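# Slide the paler slide box's tray out its far end

## Task

Of the two slide boxes, pick the paler one and push its inner tray out through the box end that lies away from the robot's base, so that at least a few centimetres stick out and stay out without the robot holding them. Leave everything else roughly where it started. The attempt fails outright if the gripper grips the outer case of either box, if either box shifts or rotates more than slightly, or if any tray ends up pushed about half its length out. Finish by releasing and moving the gripper away.

## Robot and tools

ROBOT. A single arm ending in a two-finger parallel gripper. The fingers extend along the gripper's own +x axis and close along its y axis. The reported gripper position is the point midway between the finger pads, roughly 3-4 cm short of the fingertips. Joints, base to tip: waist, shoulder, elbow, wrist pitch, wrist yaw, wrist roll. After those, the finger-pad gap in metres.

FRAMES. Scene frame: origin on the tabletop under the arm base, +z upward, +x forward, +y to the left when facing along +x. Results report the gripper position in metres and its orientation as a wxyz quaternion in this frame, plus linear (m/s) and angular (rad/s) velocities. At long reach the printed position can be somewhat off. Motion commands, however, are expressed in the gripper's own axes, not the scene frame.

THE 7-NUMBER ROW used by both execute_actions and move: [dx, dy, dz, rx, ry, rz, opening], each in [-1, 1]. The first six are an offset, not a pose: a displacement and a rotation vector (rx, ry, rz together) in gripper axes. They are counted from the gripper pose in the most recent result that displayed it. Before any such result in the scene, and for the second or later call in one reply, they are counted from where the robot stands when the action begins. A value of 1.0 equals 0.6 m or 180 degrees. Every row in an action is measured from that same reference, not from the row before it. So an all-zero row pulls the gripper back to the reference; it is not a pause. Opening is absolute: +1 is fully open (0.088 m), empty fingers touch near -0.80, and anything lower changes nothing. Fully closing takes at least about 0.5 s.

execute_actions: argument actions, a list holding zero or one item. Empty list: just returns the state, with camera pictures. An action item has rows (1 to 15 rows of 7 numbers) and steps (1 to 15, default 15); each row lasts one control step of 1/30 s, and the final row repeats to fill the steps. An action must have at least 12 steps. A wait item has only steps (up to 300), counted from the previous result, so your reply time uses them up. Optional pictures true/false. The result is captured 12 steps before an action ends; those remaining steps run while you compose your next reply. A refused call moves nothing.

move: target is one 7-number row (offset as above); speed in m/s, 0.002 to 0.5, default 0.25, turning capped at twice that in rad/s. It drives the gripper straight toward the target over 0.5-10 s (it stops after 10 s even if short). It turns the shorter way, does not slow for obstacles, and may lag, stray or exceed the speed, especially near full arm extension. The opening is applied at the move's start. Its result adds a move: line: done (settled near target), off_target, moving, held (a check blocked the final step) or fault, plus limits (paced = the commanded pose was clipped; held = some steps were blocked, after which the arm can lurch faster than speed) and distance to target.

wait: seconds, 0 to 10; the robot gets nothing new meanwhile.

zoom_image: camera is one of cam_head_left, cam_head_right, cam_high, cam_low (each 504x504); region [x0, y0, x1, y1] in pixels from the top-left, no larger than 504 by 504. Calibration (intrinsics, distortion, world-to-camera transforms) is supplied and may be off by a few degrees or millimetres.

finished_scene: scene, 1 or 2. Irreversible; ends the scene, reports success and gives the next scene's task.

CONTROL LIMITS. Each step, the commanded pose is clamped to within 70 mm and 16 degrees of the measured pose; inverse kinematics favours position over orientation. After an action the arm only continues to the last clamped pose, so far targets need follow-up commands. Friction may leave the gripper short or slightly tilted, and tiny moves may not happen; check the pose after each move and correct tilt. A Hand target line shows where the controller is heading (only when nothing is kept back). pose unreachable or HELD means the clearance check (which treats the base mount as arm) altered or blocked your command.

GRIP. grip_measured shows the actual opening on the command scale; to squeeze, command below it. Readings may carry a constant ~1 mm bias. Pads push up to about 34 N each; fast closes hit harder.

FAULTS. Load limits (N m): waist 18.2, shoulder 22.5, elbow 22.4, wrist pitch 5.92, wrist yaw 5.9, wrist roll 5.54. Reaching one halts the arm for 10 s and drops the rest of the call. Sustained loads heat motors: MOTOR HOT from 50 °C; at 95 °C an OVER-TEMPERATURE FAULT holds the arm, and without cooling the arm may lose power and go limp.

WHAT TO AVOID. Do not close the fingers on either box's outer shell; push the tray itself, e.g. with the fingertips at its near end, gently and at low speed. Do not shift or rotate the boxes, do not push any tray near halfway out, do not knock anything off the table, and avoid fast impacts or hard pressing, since an obstructed arm keeps pushing until given a new command. When done, open the gripper and retract clear of the boxes.

Each tool is called after "Call:" by a JSON object that holds its "fn" and its "kwargs".

## Session

I'll start by looking at the current state of the scene.

Call:
{"fn": "execute_actions", "kwargs": {"actions": []}}

Scene clock: 0.00 s of 3750.00 s.
end_effector_position=(+0.4131, +0.1828, +0.1320) grip_measured=+0.844 end_effector_quat_wxyz=(+0.716, +0.575, +0.288, -0.271) end_effector_velocity=(-0.003, -0.002, -0.002) end_effector_angular_velocity=(-0.017, +0.015, +0.016)
Joint positions: [0.454 2.122 0.971 0.308 0.303 1.885 0.08 ]
Joint velocities: [-0.002 -0.002 -0.007 -0.007 -0.007 -0.022 -0.   ]
Heat: hottest shoulder 30 °C (+0.0 °C/min).
Hand target: +0.413, +0.183, +0.132; +0.716, +0.575, +0.288, -0.271

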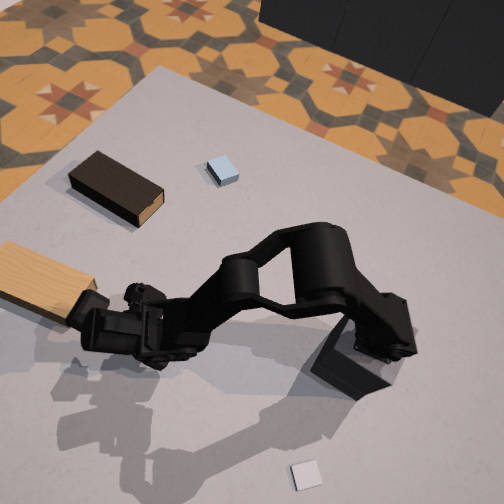

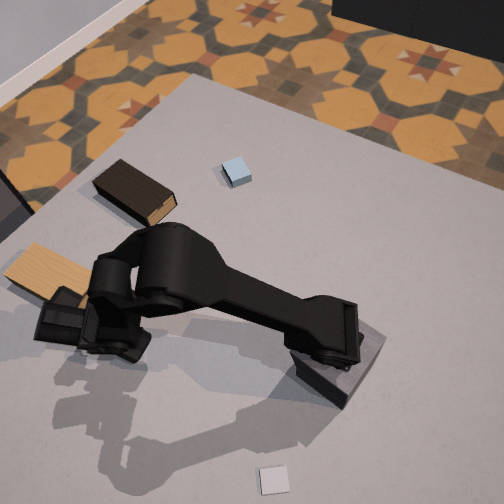

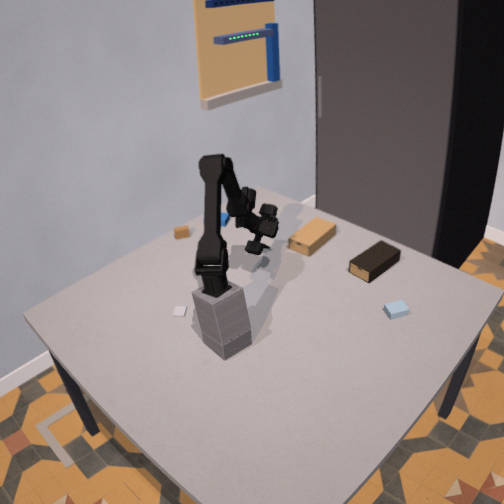

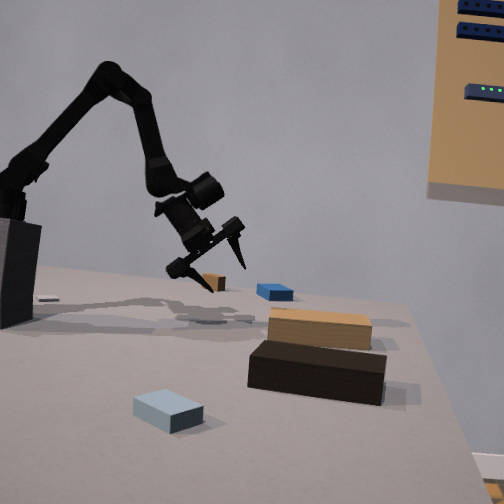

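Call:
{"fn": "zoom_image", "kwargs": {"camera": "cam_high", "region": [260, 190, 420, 300]}}

Call:
{"fn": "zoom_image", "kwargs": {"camera": "cam_head_left", "region": [0, 140, 200, 340]}}

Call:
{"fn": "zoom_image", "kwargs": {"camera": "cam_low", "region": [230, 290, 410, 420]}}

Region (260, 190, 420, 300) of cam_high's 504x504 image, scaled by 3.150, with more detail than that image has; it fills the top 346 rows of this view, and the rest is white.

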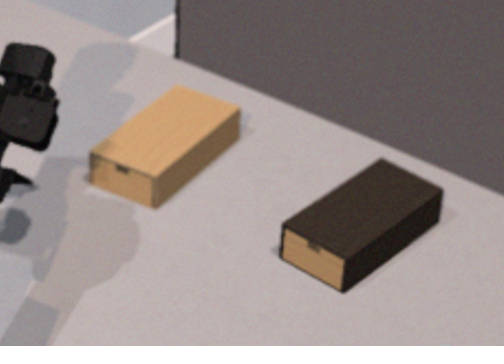

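Region (0, 140, 200, 340) of cam_head_left's 504x504 image, scaled by 2.520, with more detail than that image has.

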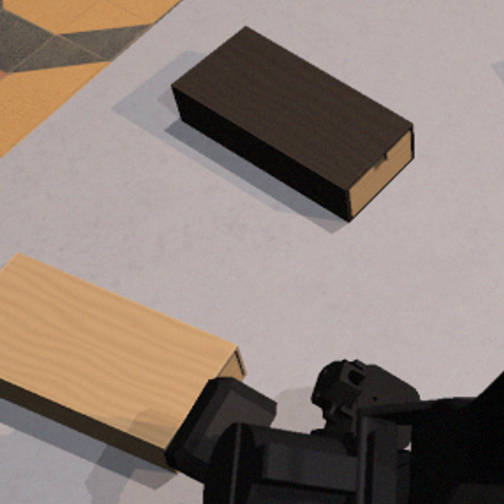

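Region (230, 290, 410, 420) of cam_low's 504x504 image, scaled by 2.800, with more detail than that image has.

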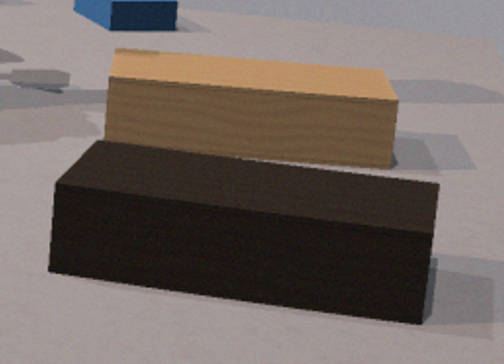

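Call:
{"fn": "move", "kwargs": {"target": [0.086, -0.029, 0.0675, -0.4466, -0.071, 0.119, -0.9], "speed": 0.3}}

Scene clock: 9.87 s of 3750.00 s.
end_effector_position=(+0.4421, +0.1396, +0.0955) grip_measured=-0.789 end_effector_quat_wxyz=(+0.977, -0.005, +0.209, +0.045) end_effector_velocity=(-0.002, -0.002, -0.005) end_effector_angular_velocity=(-0.019, +0.019, +0.019)
Joint positions: [0.33  2.505 0.846 1.264 0.224 0.282 0.   ]
Joint velocities: [-0.007  0.007 -0.002 -0.007 -0.022 -0.022 -0.   ]
Heat: hottest shoulder 32 °C (+12.2 °C/min).
Hand target: +0.439, +0.137, +0.089; +0.975, -0.010, +0.216, +0.044
Off the commanded pose: 0.006 m, 1 deg.
Kept back: nothing.
After step 90, 3.83 s passed at rest.
move: done

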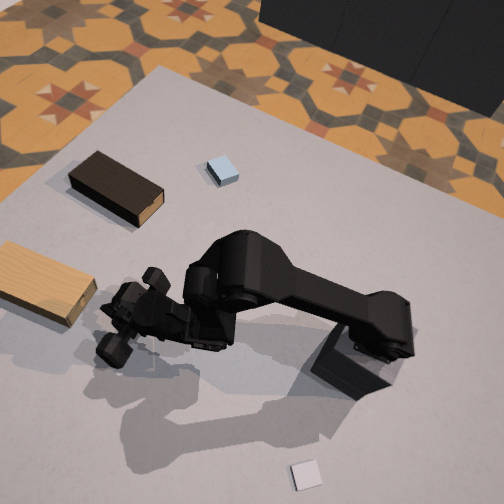

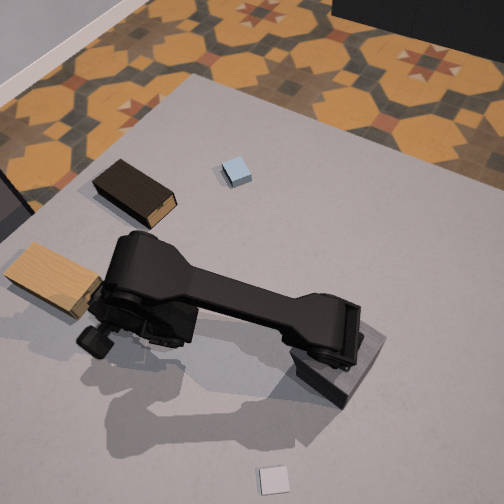

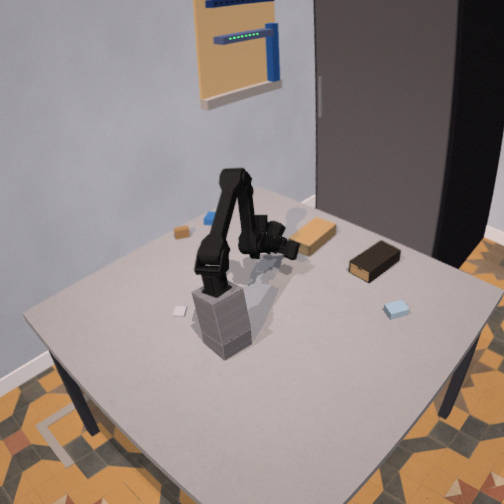

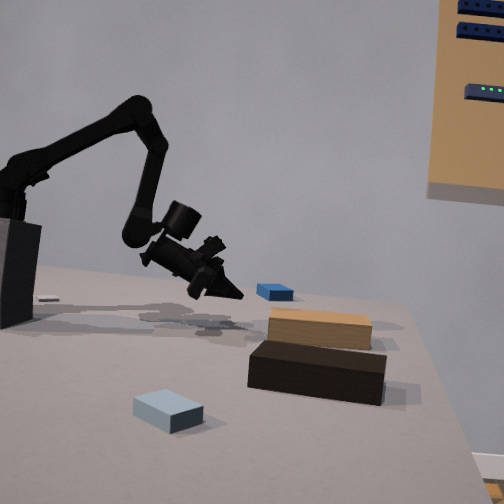

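Call:
{"fn": "zoom_image", "kwargs": {"camera": "cam_low", "region": [120, 190, 320, 360]}}

Call:
{"fn": "zoom_image", "kwargs": {"camera": "cam_head_left", "region": [0, 220, 200, 380]}}

Region (120, 190, 320, 360) of cam_low's 504x504 image, scaled by 2.520, with more detail than that image has; it fills the top 428 rows of this view, and the rest is white.

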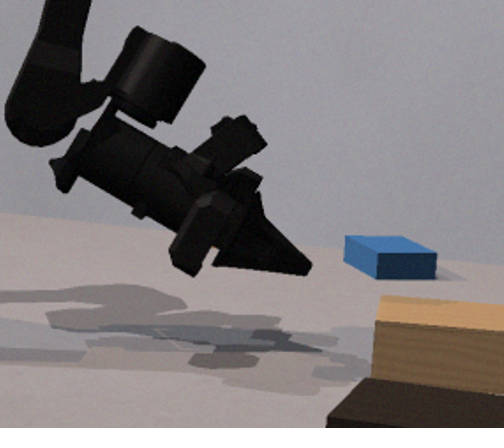

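Region (0, 220, 200, 380) of cam_head_left's 504x504 image, scaled by 2.520, with more detail than that image has; it fills the top 403 rows of this view, and the rest is white.

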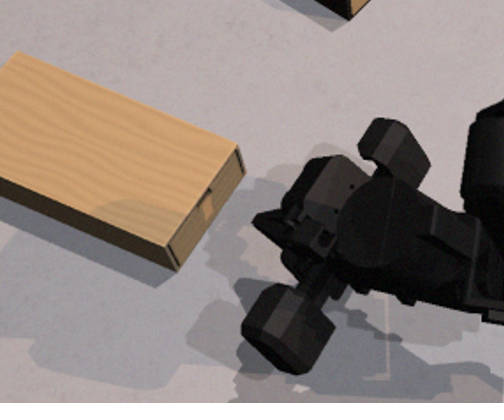

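Call:
{"fn": "move", "kwargs": {"target": [0.0374, -0.0079, -0.0115, 0.5, 0, 0, 1.0], "speed": 0.3}}

Call:
{"fn": "zoom_image", "kwargs": {"camera": "cam_low", "region": [140, 200, 320, 360]}}

Call:
{"fn": "zoom_image", "kwargs": {"camera": "cam_head_left", "region": [0, 220, 200, 380]}}

Scene clock: 18.67 s of 3750.00 s.
end_effector_position=(+0.4607, +0.1385, +0.0857) grip_measured=+1.000 end_effector_quat_wxyz=(+0.697, +0.686, +0.177, -0.112) end_effector_velocity=(-0.001, -0.002, -0.005) end_effector_angular_velocity=(-0.003, +0.031, -0.004)
Joint positions: [0.311 2.566 0.937 1.247 0.208 1.838 0.088]
Joint velocities: [-0.002 -0.002  0.002 -0.037 -0.007  0.007  0.   ]
Heat: hottest shoulder 33 °C (+9.6 °C/min).
Hand target: +0.460, +0.137, +0.080; +0.694, +0.687, +0.179, -0.117
Off the commanded pose: 0.006 m, 1 deg.
Kept back: nothing.
After step 90, 2.63 s passed at rest.
move: done

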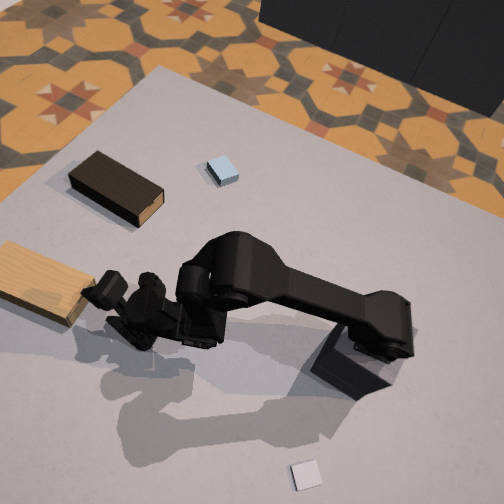

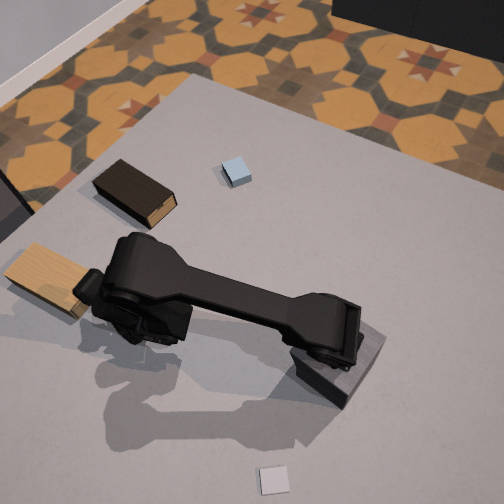

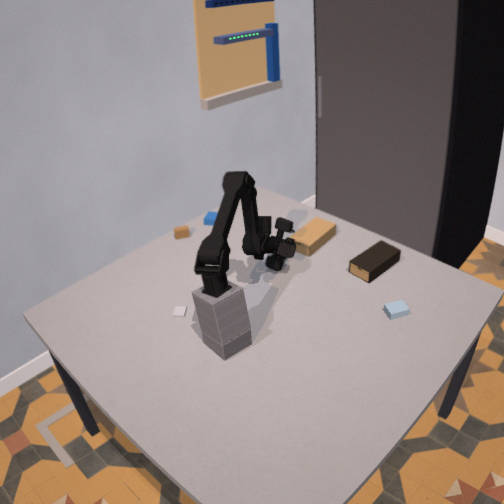

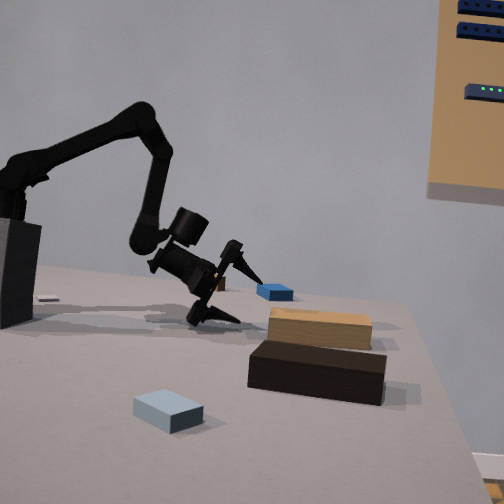

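Region (140, 200, 320, 360) of cam_low's 504x504 image, scaled by 2.800, with more detail than that image has.

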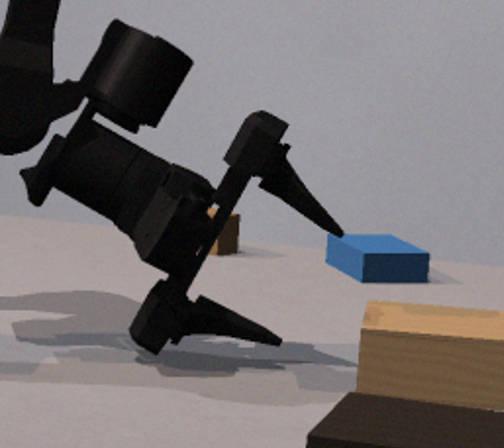

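Region (0, 220, 200, 380) of cam_head_left's 504x504 image, scaled by 2.520, with more detail than that image has; it fills the top 403 rows of this view, and the rest is white.

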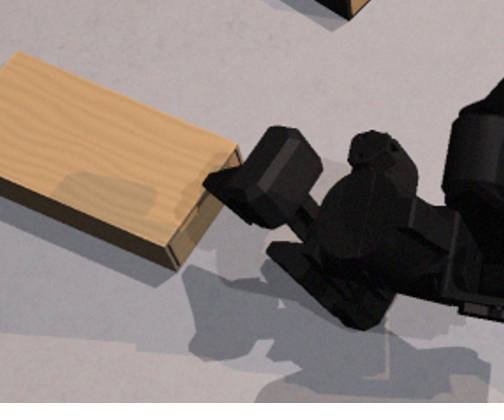

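Call:
{"fn": "move", "kwargs": {"target": [0.0658, 0.0142, 0.0104, 0, 0, -0.0222, 1.0], "speed": 0.08}}

Call:
{"fn": "zoom_image", "kwargs": {"camera": "cam_low", "region": [160, 220, 320, 360]}}

Call:
{"fn": "zoom_image", "kwargs": {"camera": "cam_head_left", "region": [20, 240, 160, 360]}}

Scene clock: 23.27 s of 3750.00 s.
end_effector_position=(+0.5011, +0.1380, +0.0834) grip_measured=+1.000 end_effector_quat_wxyz=(+0.691, +0.683, +0.197, -0.132) end_effector_velocity=(+0.001, -0.000, -0.001) end_effector_angular_velocity=(-0.021, +0.011, +0.012)
Joint positions: [0.265 2.573 1.113 1.024 0.149 1.835 0.088]
Joint velocities: [-0.002 -0.002  0.007 -0.022 -0.007 -0.022  0.   ]
Heat: hottest shoulder 34 °C (+10.3 °C/min).
Hand target: +0.501, +0.136, +0.078; +0.692, +0.680, +0.201, -0.136
Off the commanded pose: 0.006 m, 1 deg.
Kept back: nothing.
After step 90, 0.53 s passed at rest.
move: done

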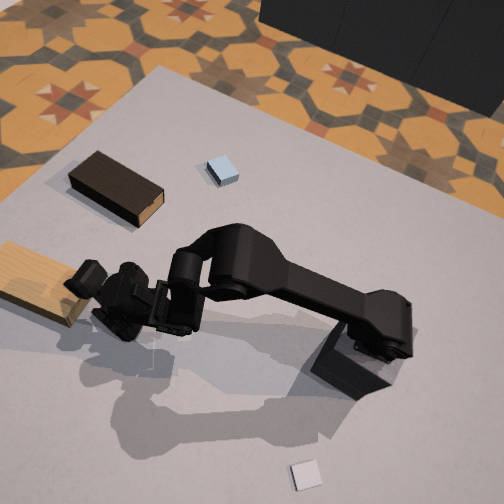

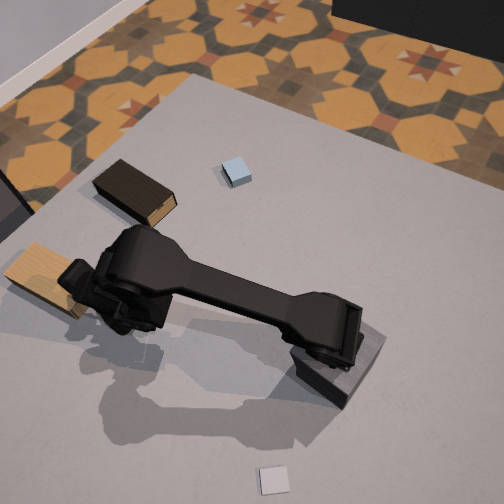

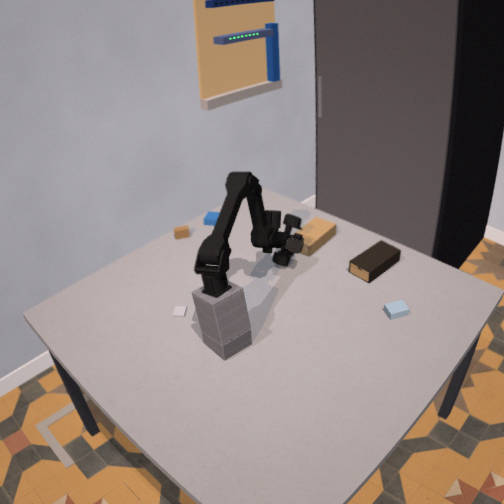

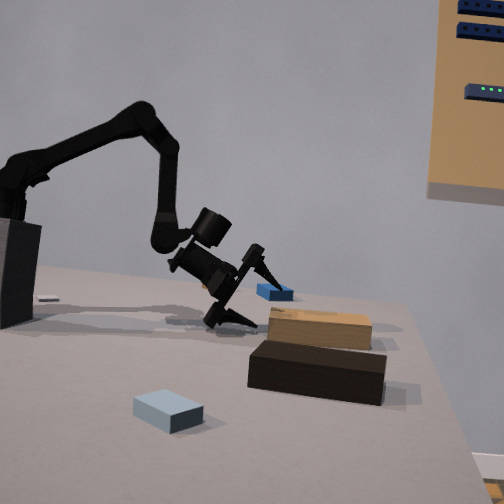

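Region (160, 220, 320, 360) of cam_low's 504x504 image, scaled by 3.150, with more detail than that image has; it fills the top 441 rows of this view, and the rest is white.

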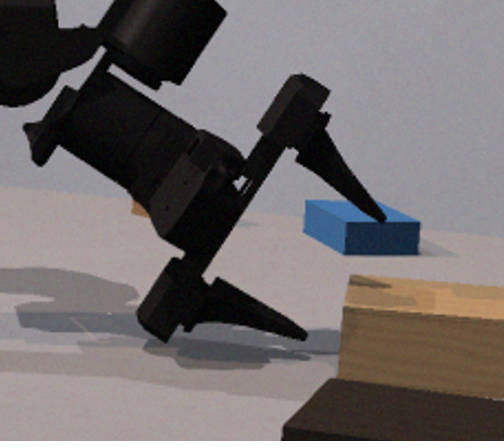

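Region (20, 240, 160, 360) of cam_head_left's 504x504 image, scaled by 3.600, with more detail than that image has; it fills the top 432 rows of this view, and the rest is white.

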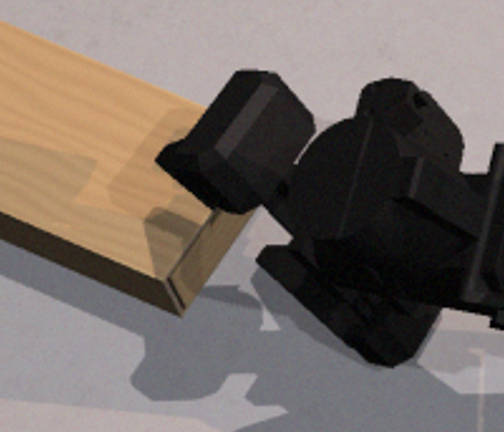

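Call:
{"fn": "move", "kwargs": {"target": [0.0725, 0.021, 0.0088, 0, 0, -0.0055, 1.0], "speed": 0.03}}

Call:
{"fn": "zoom_image", "kwargs": {"camera": "cam_low", "region": [180, 220, 400, 370]}}

Call:
{"fn": "zoom_image", "kwargs": {"camera": "cam_high", "region": [250, 190, 370, 280]}}

Scene clock: 29.50 s of 3750.00 s.
end_effector_position=(+0.5460, +0.1394, +0.0821) grip_measured=+1.000 end_effector_quat_wxyz=(+0.689, +0.684, +0.199, -0.134) end_effector_velocity=(+0.002, -0.001, -0.002) end_effector_angular_velocity=(+0.012, +0.017, +0.007)
Joint positions: [0.232 2.64  1.33  0.871 0.116 1.826 0.088]
Joint velocities: [-0.007  0.002  0.012 -0.022 -0.022  0.007  0.   ]
Heat: hottest shoulder 35 °C (+10.2 °C/min).
Hand target: +0.546, +0.137, +0.075; +0.690, +0.681, +0.203, -0.138
Off the commanded pose: 0.008 m, 1 deg.
Kept back: nothing.
After step 90, 1.40 s passed at rest.
move: done

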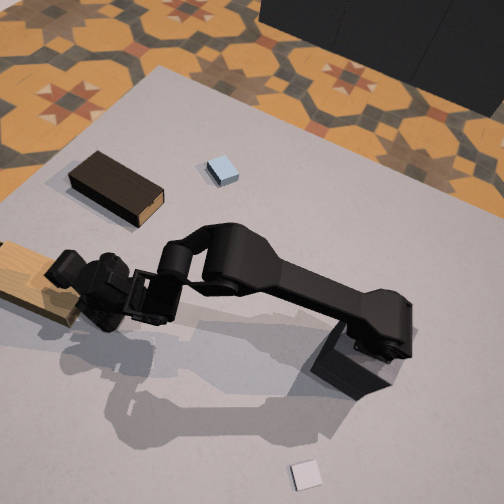

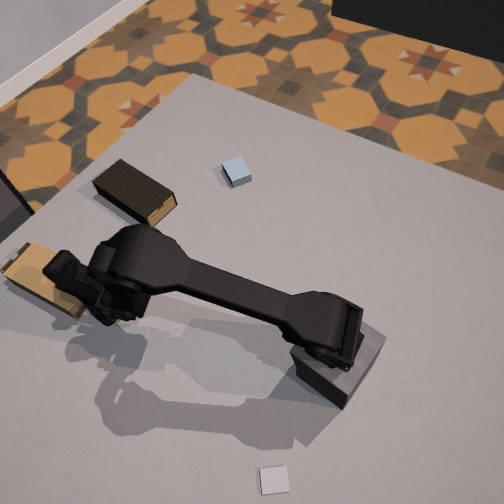

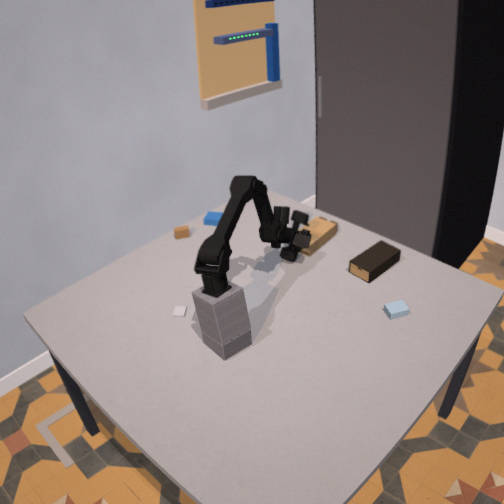

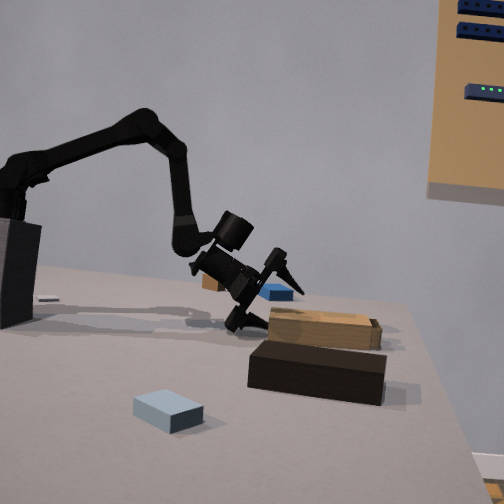

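Region (180, 220, 400, 370) of cam_low's 504x504 image, scaled by 2.291, with more detail than that image has; it fills the top 344 rows of this view, and the rest is white.

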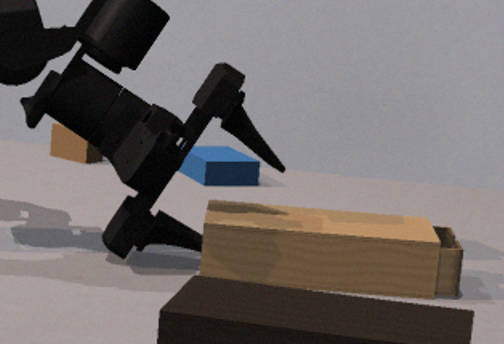

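Region (250, 190, 370, 280) of cam_high's 504x504 image, scaled by 4.200, with more detail than that image has; it fills the top 378 rows of this view, and the rest is white.

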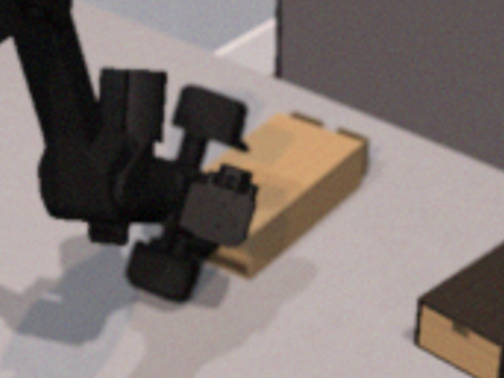

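Call:
{"fn": "move", "kwargs": {"target": [0.0422, 0.0087, 0.0043, 0, 0, -0.005, 1.0], "speed": 0.03}}

Call:
{"fn": "zoom_image", "kwargs": {"camera": "cam_low", "region": [180, 220, 400, 370]}}

Scene clock: 31.53 s of 3750.00 s.
end_effector_position=(+0.5714, +0.1419, +0.0828) grip_measured=+1.000 end_effector_quat_wxyz=(+0.687, +0.685, +0.201, -0.135) end_effector_velocity=(+0.001, -0.000, -0.002) end_effector_angular_velocity=(+0.006, +0.014, -0.001)
Joint positions: [0.219 2.683 1.465 0.776 0.101 1.825 0.088]
Joint velocities: [-0.002  0.002  0.012 -0.022 -0.007  0.007  0.   ]
Heat: hottest shoulder 35 °C (+9.5 °C/min).
Hand target: +0.571, +0.139, +0.075; +0.688, +0.682, +0.205, -0.139
Off the commanded pose: 0.008 m, 1 deg.
Kept back: nothing.
move: done

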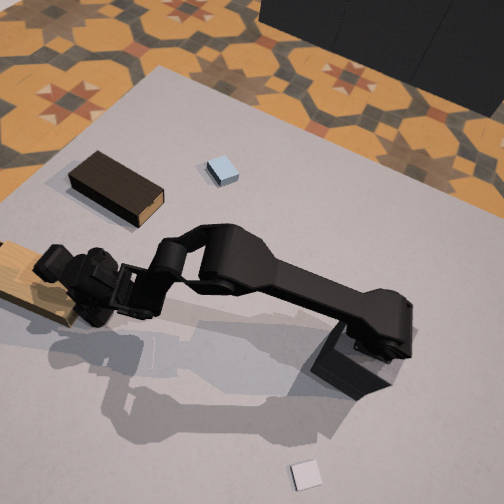

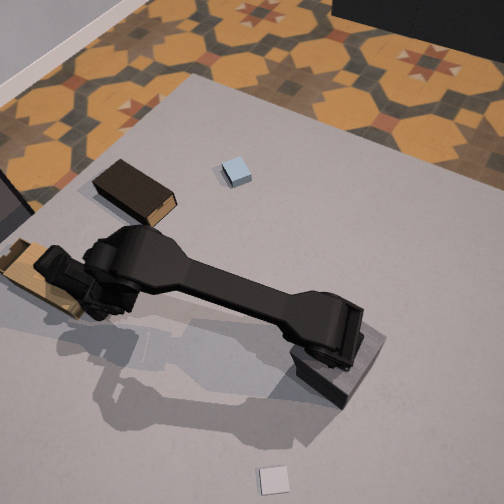

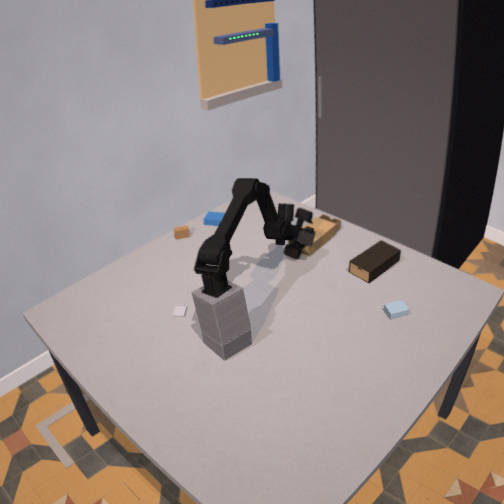

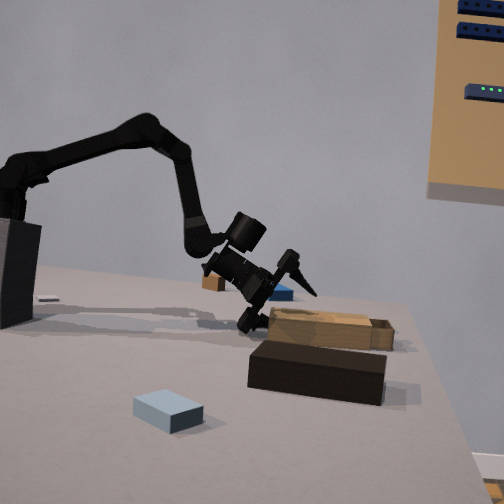

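Region (180, 220, 400, 370) of cam_low's 504x504 image, scaled by 2.291, with more detail than that image has; it fills the top 344 rows of this view, and the rest is white.

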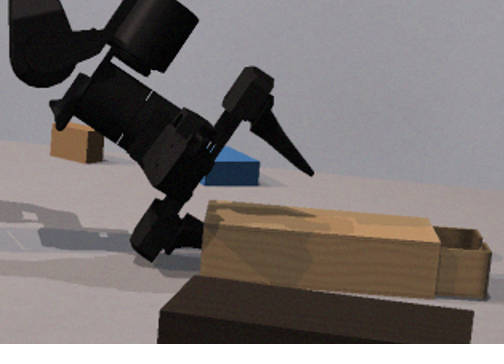

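Call:
{"fn": "move", "kwargs": {"target": [-0.1145, -0.0707, 0.0038, 0, 0, -0.005, 1.0], "speed": 0.08}}

Call:
{"fn": "move", "kwargs": {"target": [-0.12, 0.08, 0, 0, 0, 0, 1.0], "speed": 0.2}}

Scene clock: 33.80 s of 3750.00 s.
end_effector_position=(+0.4928, +0.1310, +0.0742) grip_measured=+1.000 end_effector_quat_wxyz=(+0.687, +0.682, +0.208, -0.141) end_effector_velocity=(-0.001, +0.000, +0.004) end_effector_angular_velocity=(-0.001, -0.006, +0.008)
Joint positions: [0.254 2.584 1.087 1.035 0.128 1.839 0.088]
Joint velocities: [-0.002 -0.012 -0.012  0.007 -0.007 -0.007  0.   ]
Heat: hottest shoulder 36 °C (+10.7 °C/min).
Hand target: +0.491, +0.132, +0.077; +0.686, +0.683, +0.206, -0.140
Off the commanded pose: 0.003 m, 0 deg.
Kept back: nothing.
move: done

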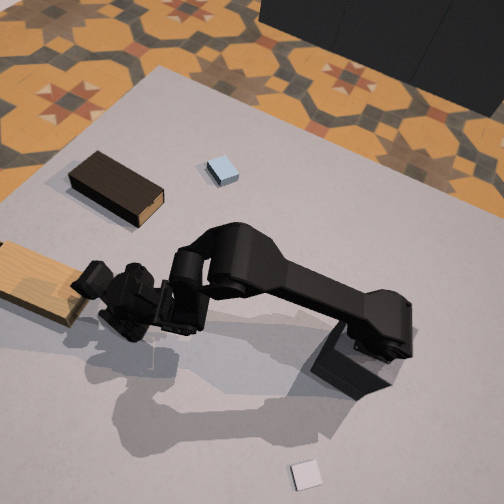

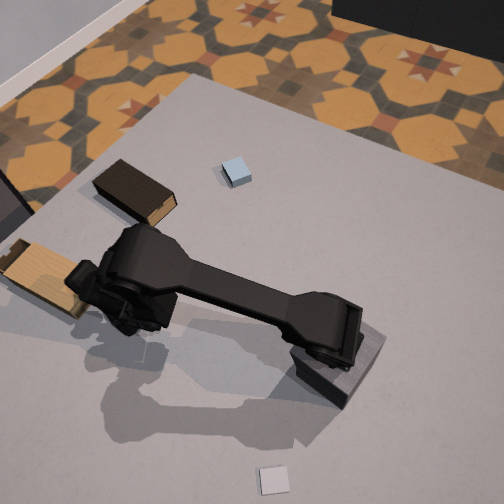

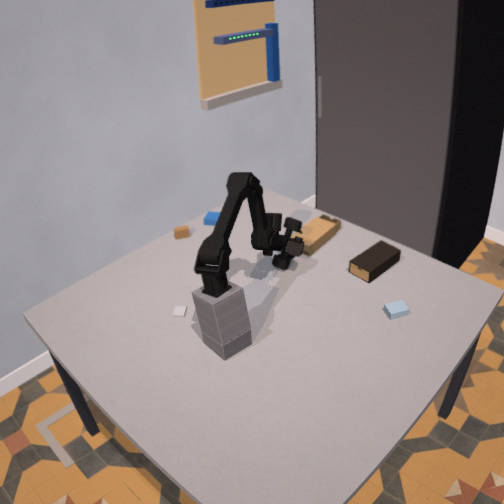

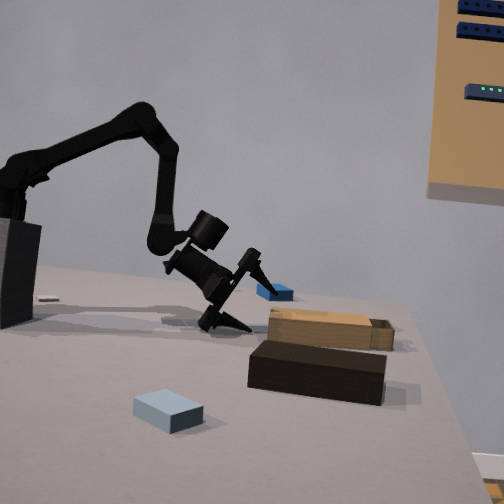

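Scene clock: 34.83 s of 3750.00 s.
end_effector_position=(+0.4549, +0.1263, +0.1490) grip_measured=+1.000 end_effector_quat_wxyz=(+0.686, +0.683, +0.206, -0.141) end_effector_velocity=(-0.002, +0.000, +0.005) end_effector_angular_velocity=(-0.002, -0.001, +0.008)
Joint positions: [0.245 2.247 0.819 0.968 0.121 1.838 0.088]
Joint velocities: [-0.002 -0.022 -0.012 -0.007 -0.007 -0.007  0.   ]
Heat: hottest shoulder 36 °C (+10.3 °C/min).
Hand target: +0.453, +0.125, +0.151; +0.687, +0.682, +0.208, -0.141
Off the commanded pose: 0.003 m, 0 deg.
Kept back: nothing.
move: done

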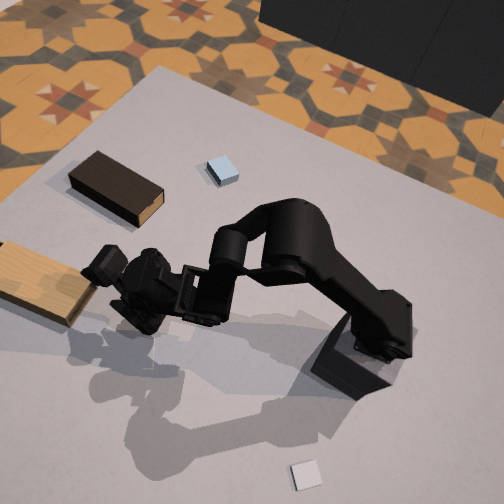

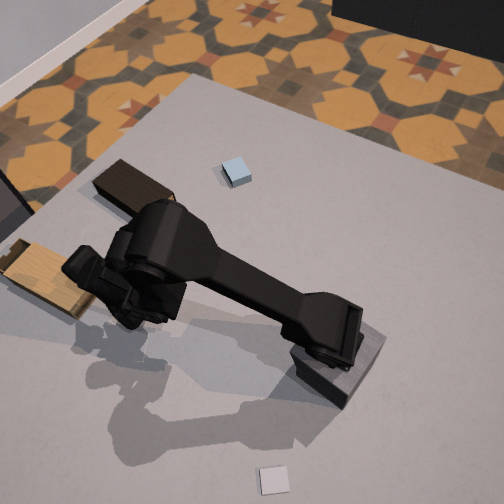

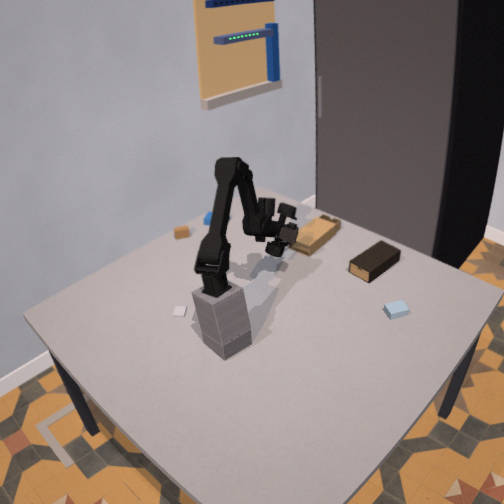

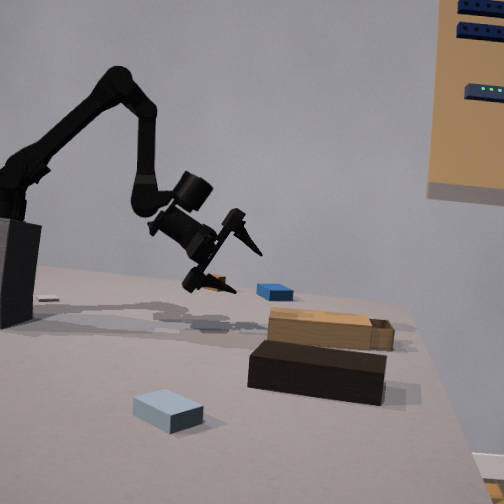

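The tray is about 4 cm out of the far end, the case hasn't moved, and the arm is clear, so I'm ending scene 1.

Call:
{"fn": "finished_scene", "kwargs": {"scene": 1}}

The scene is finished: the task was done.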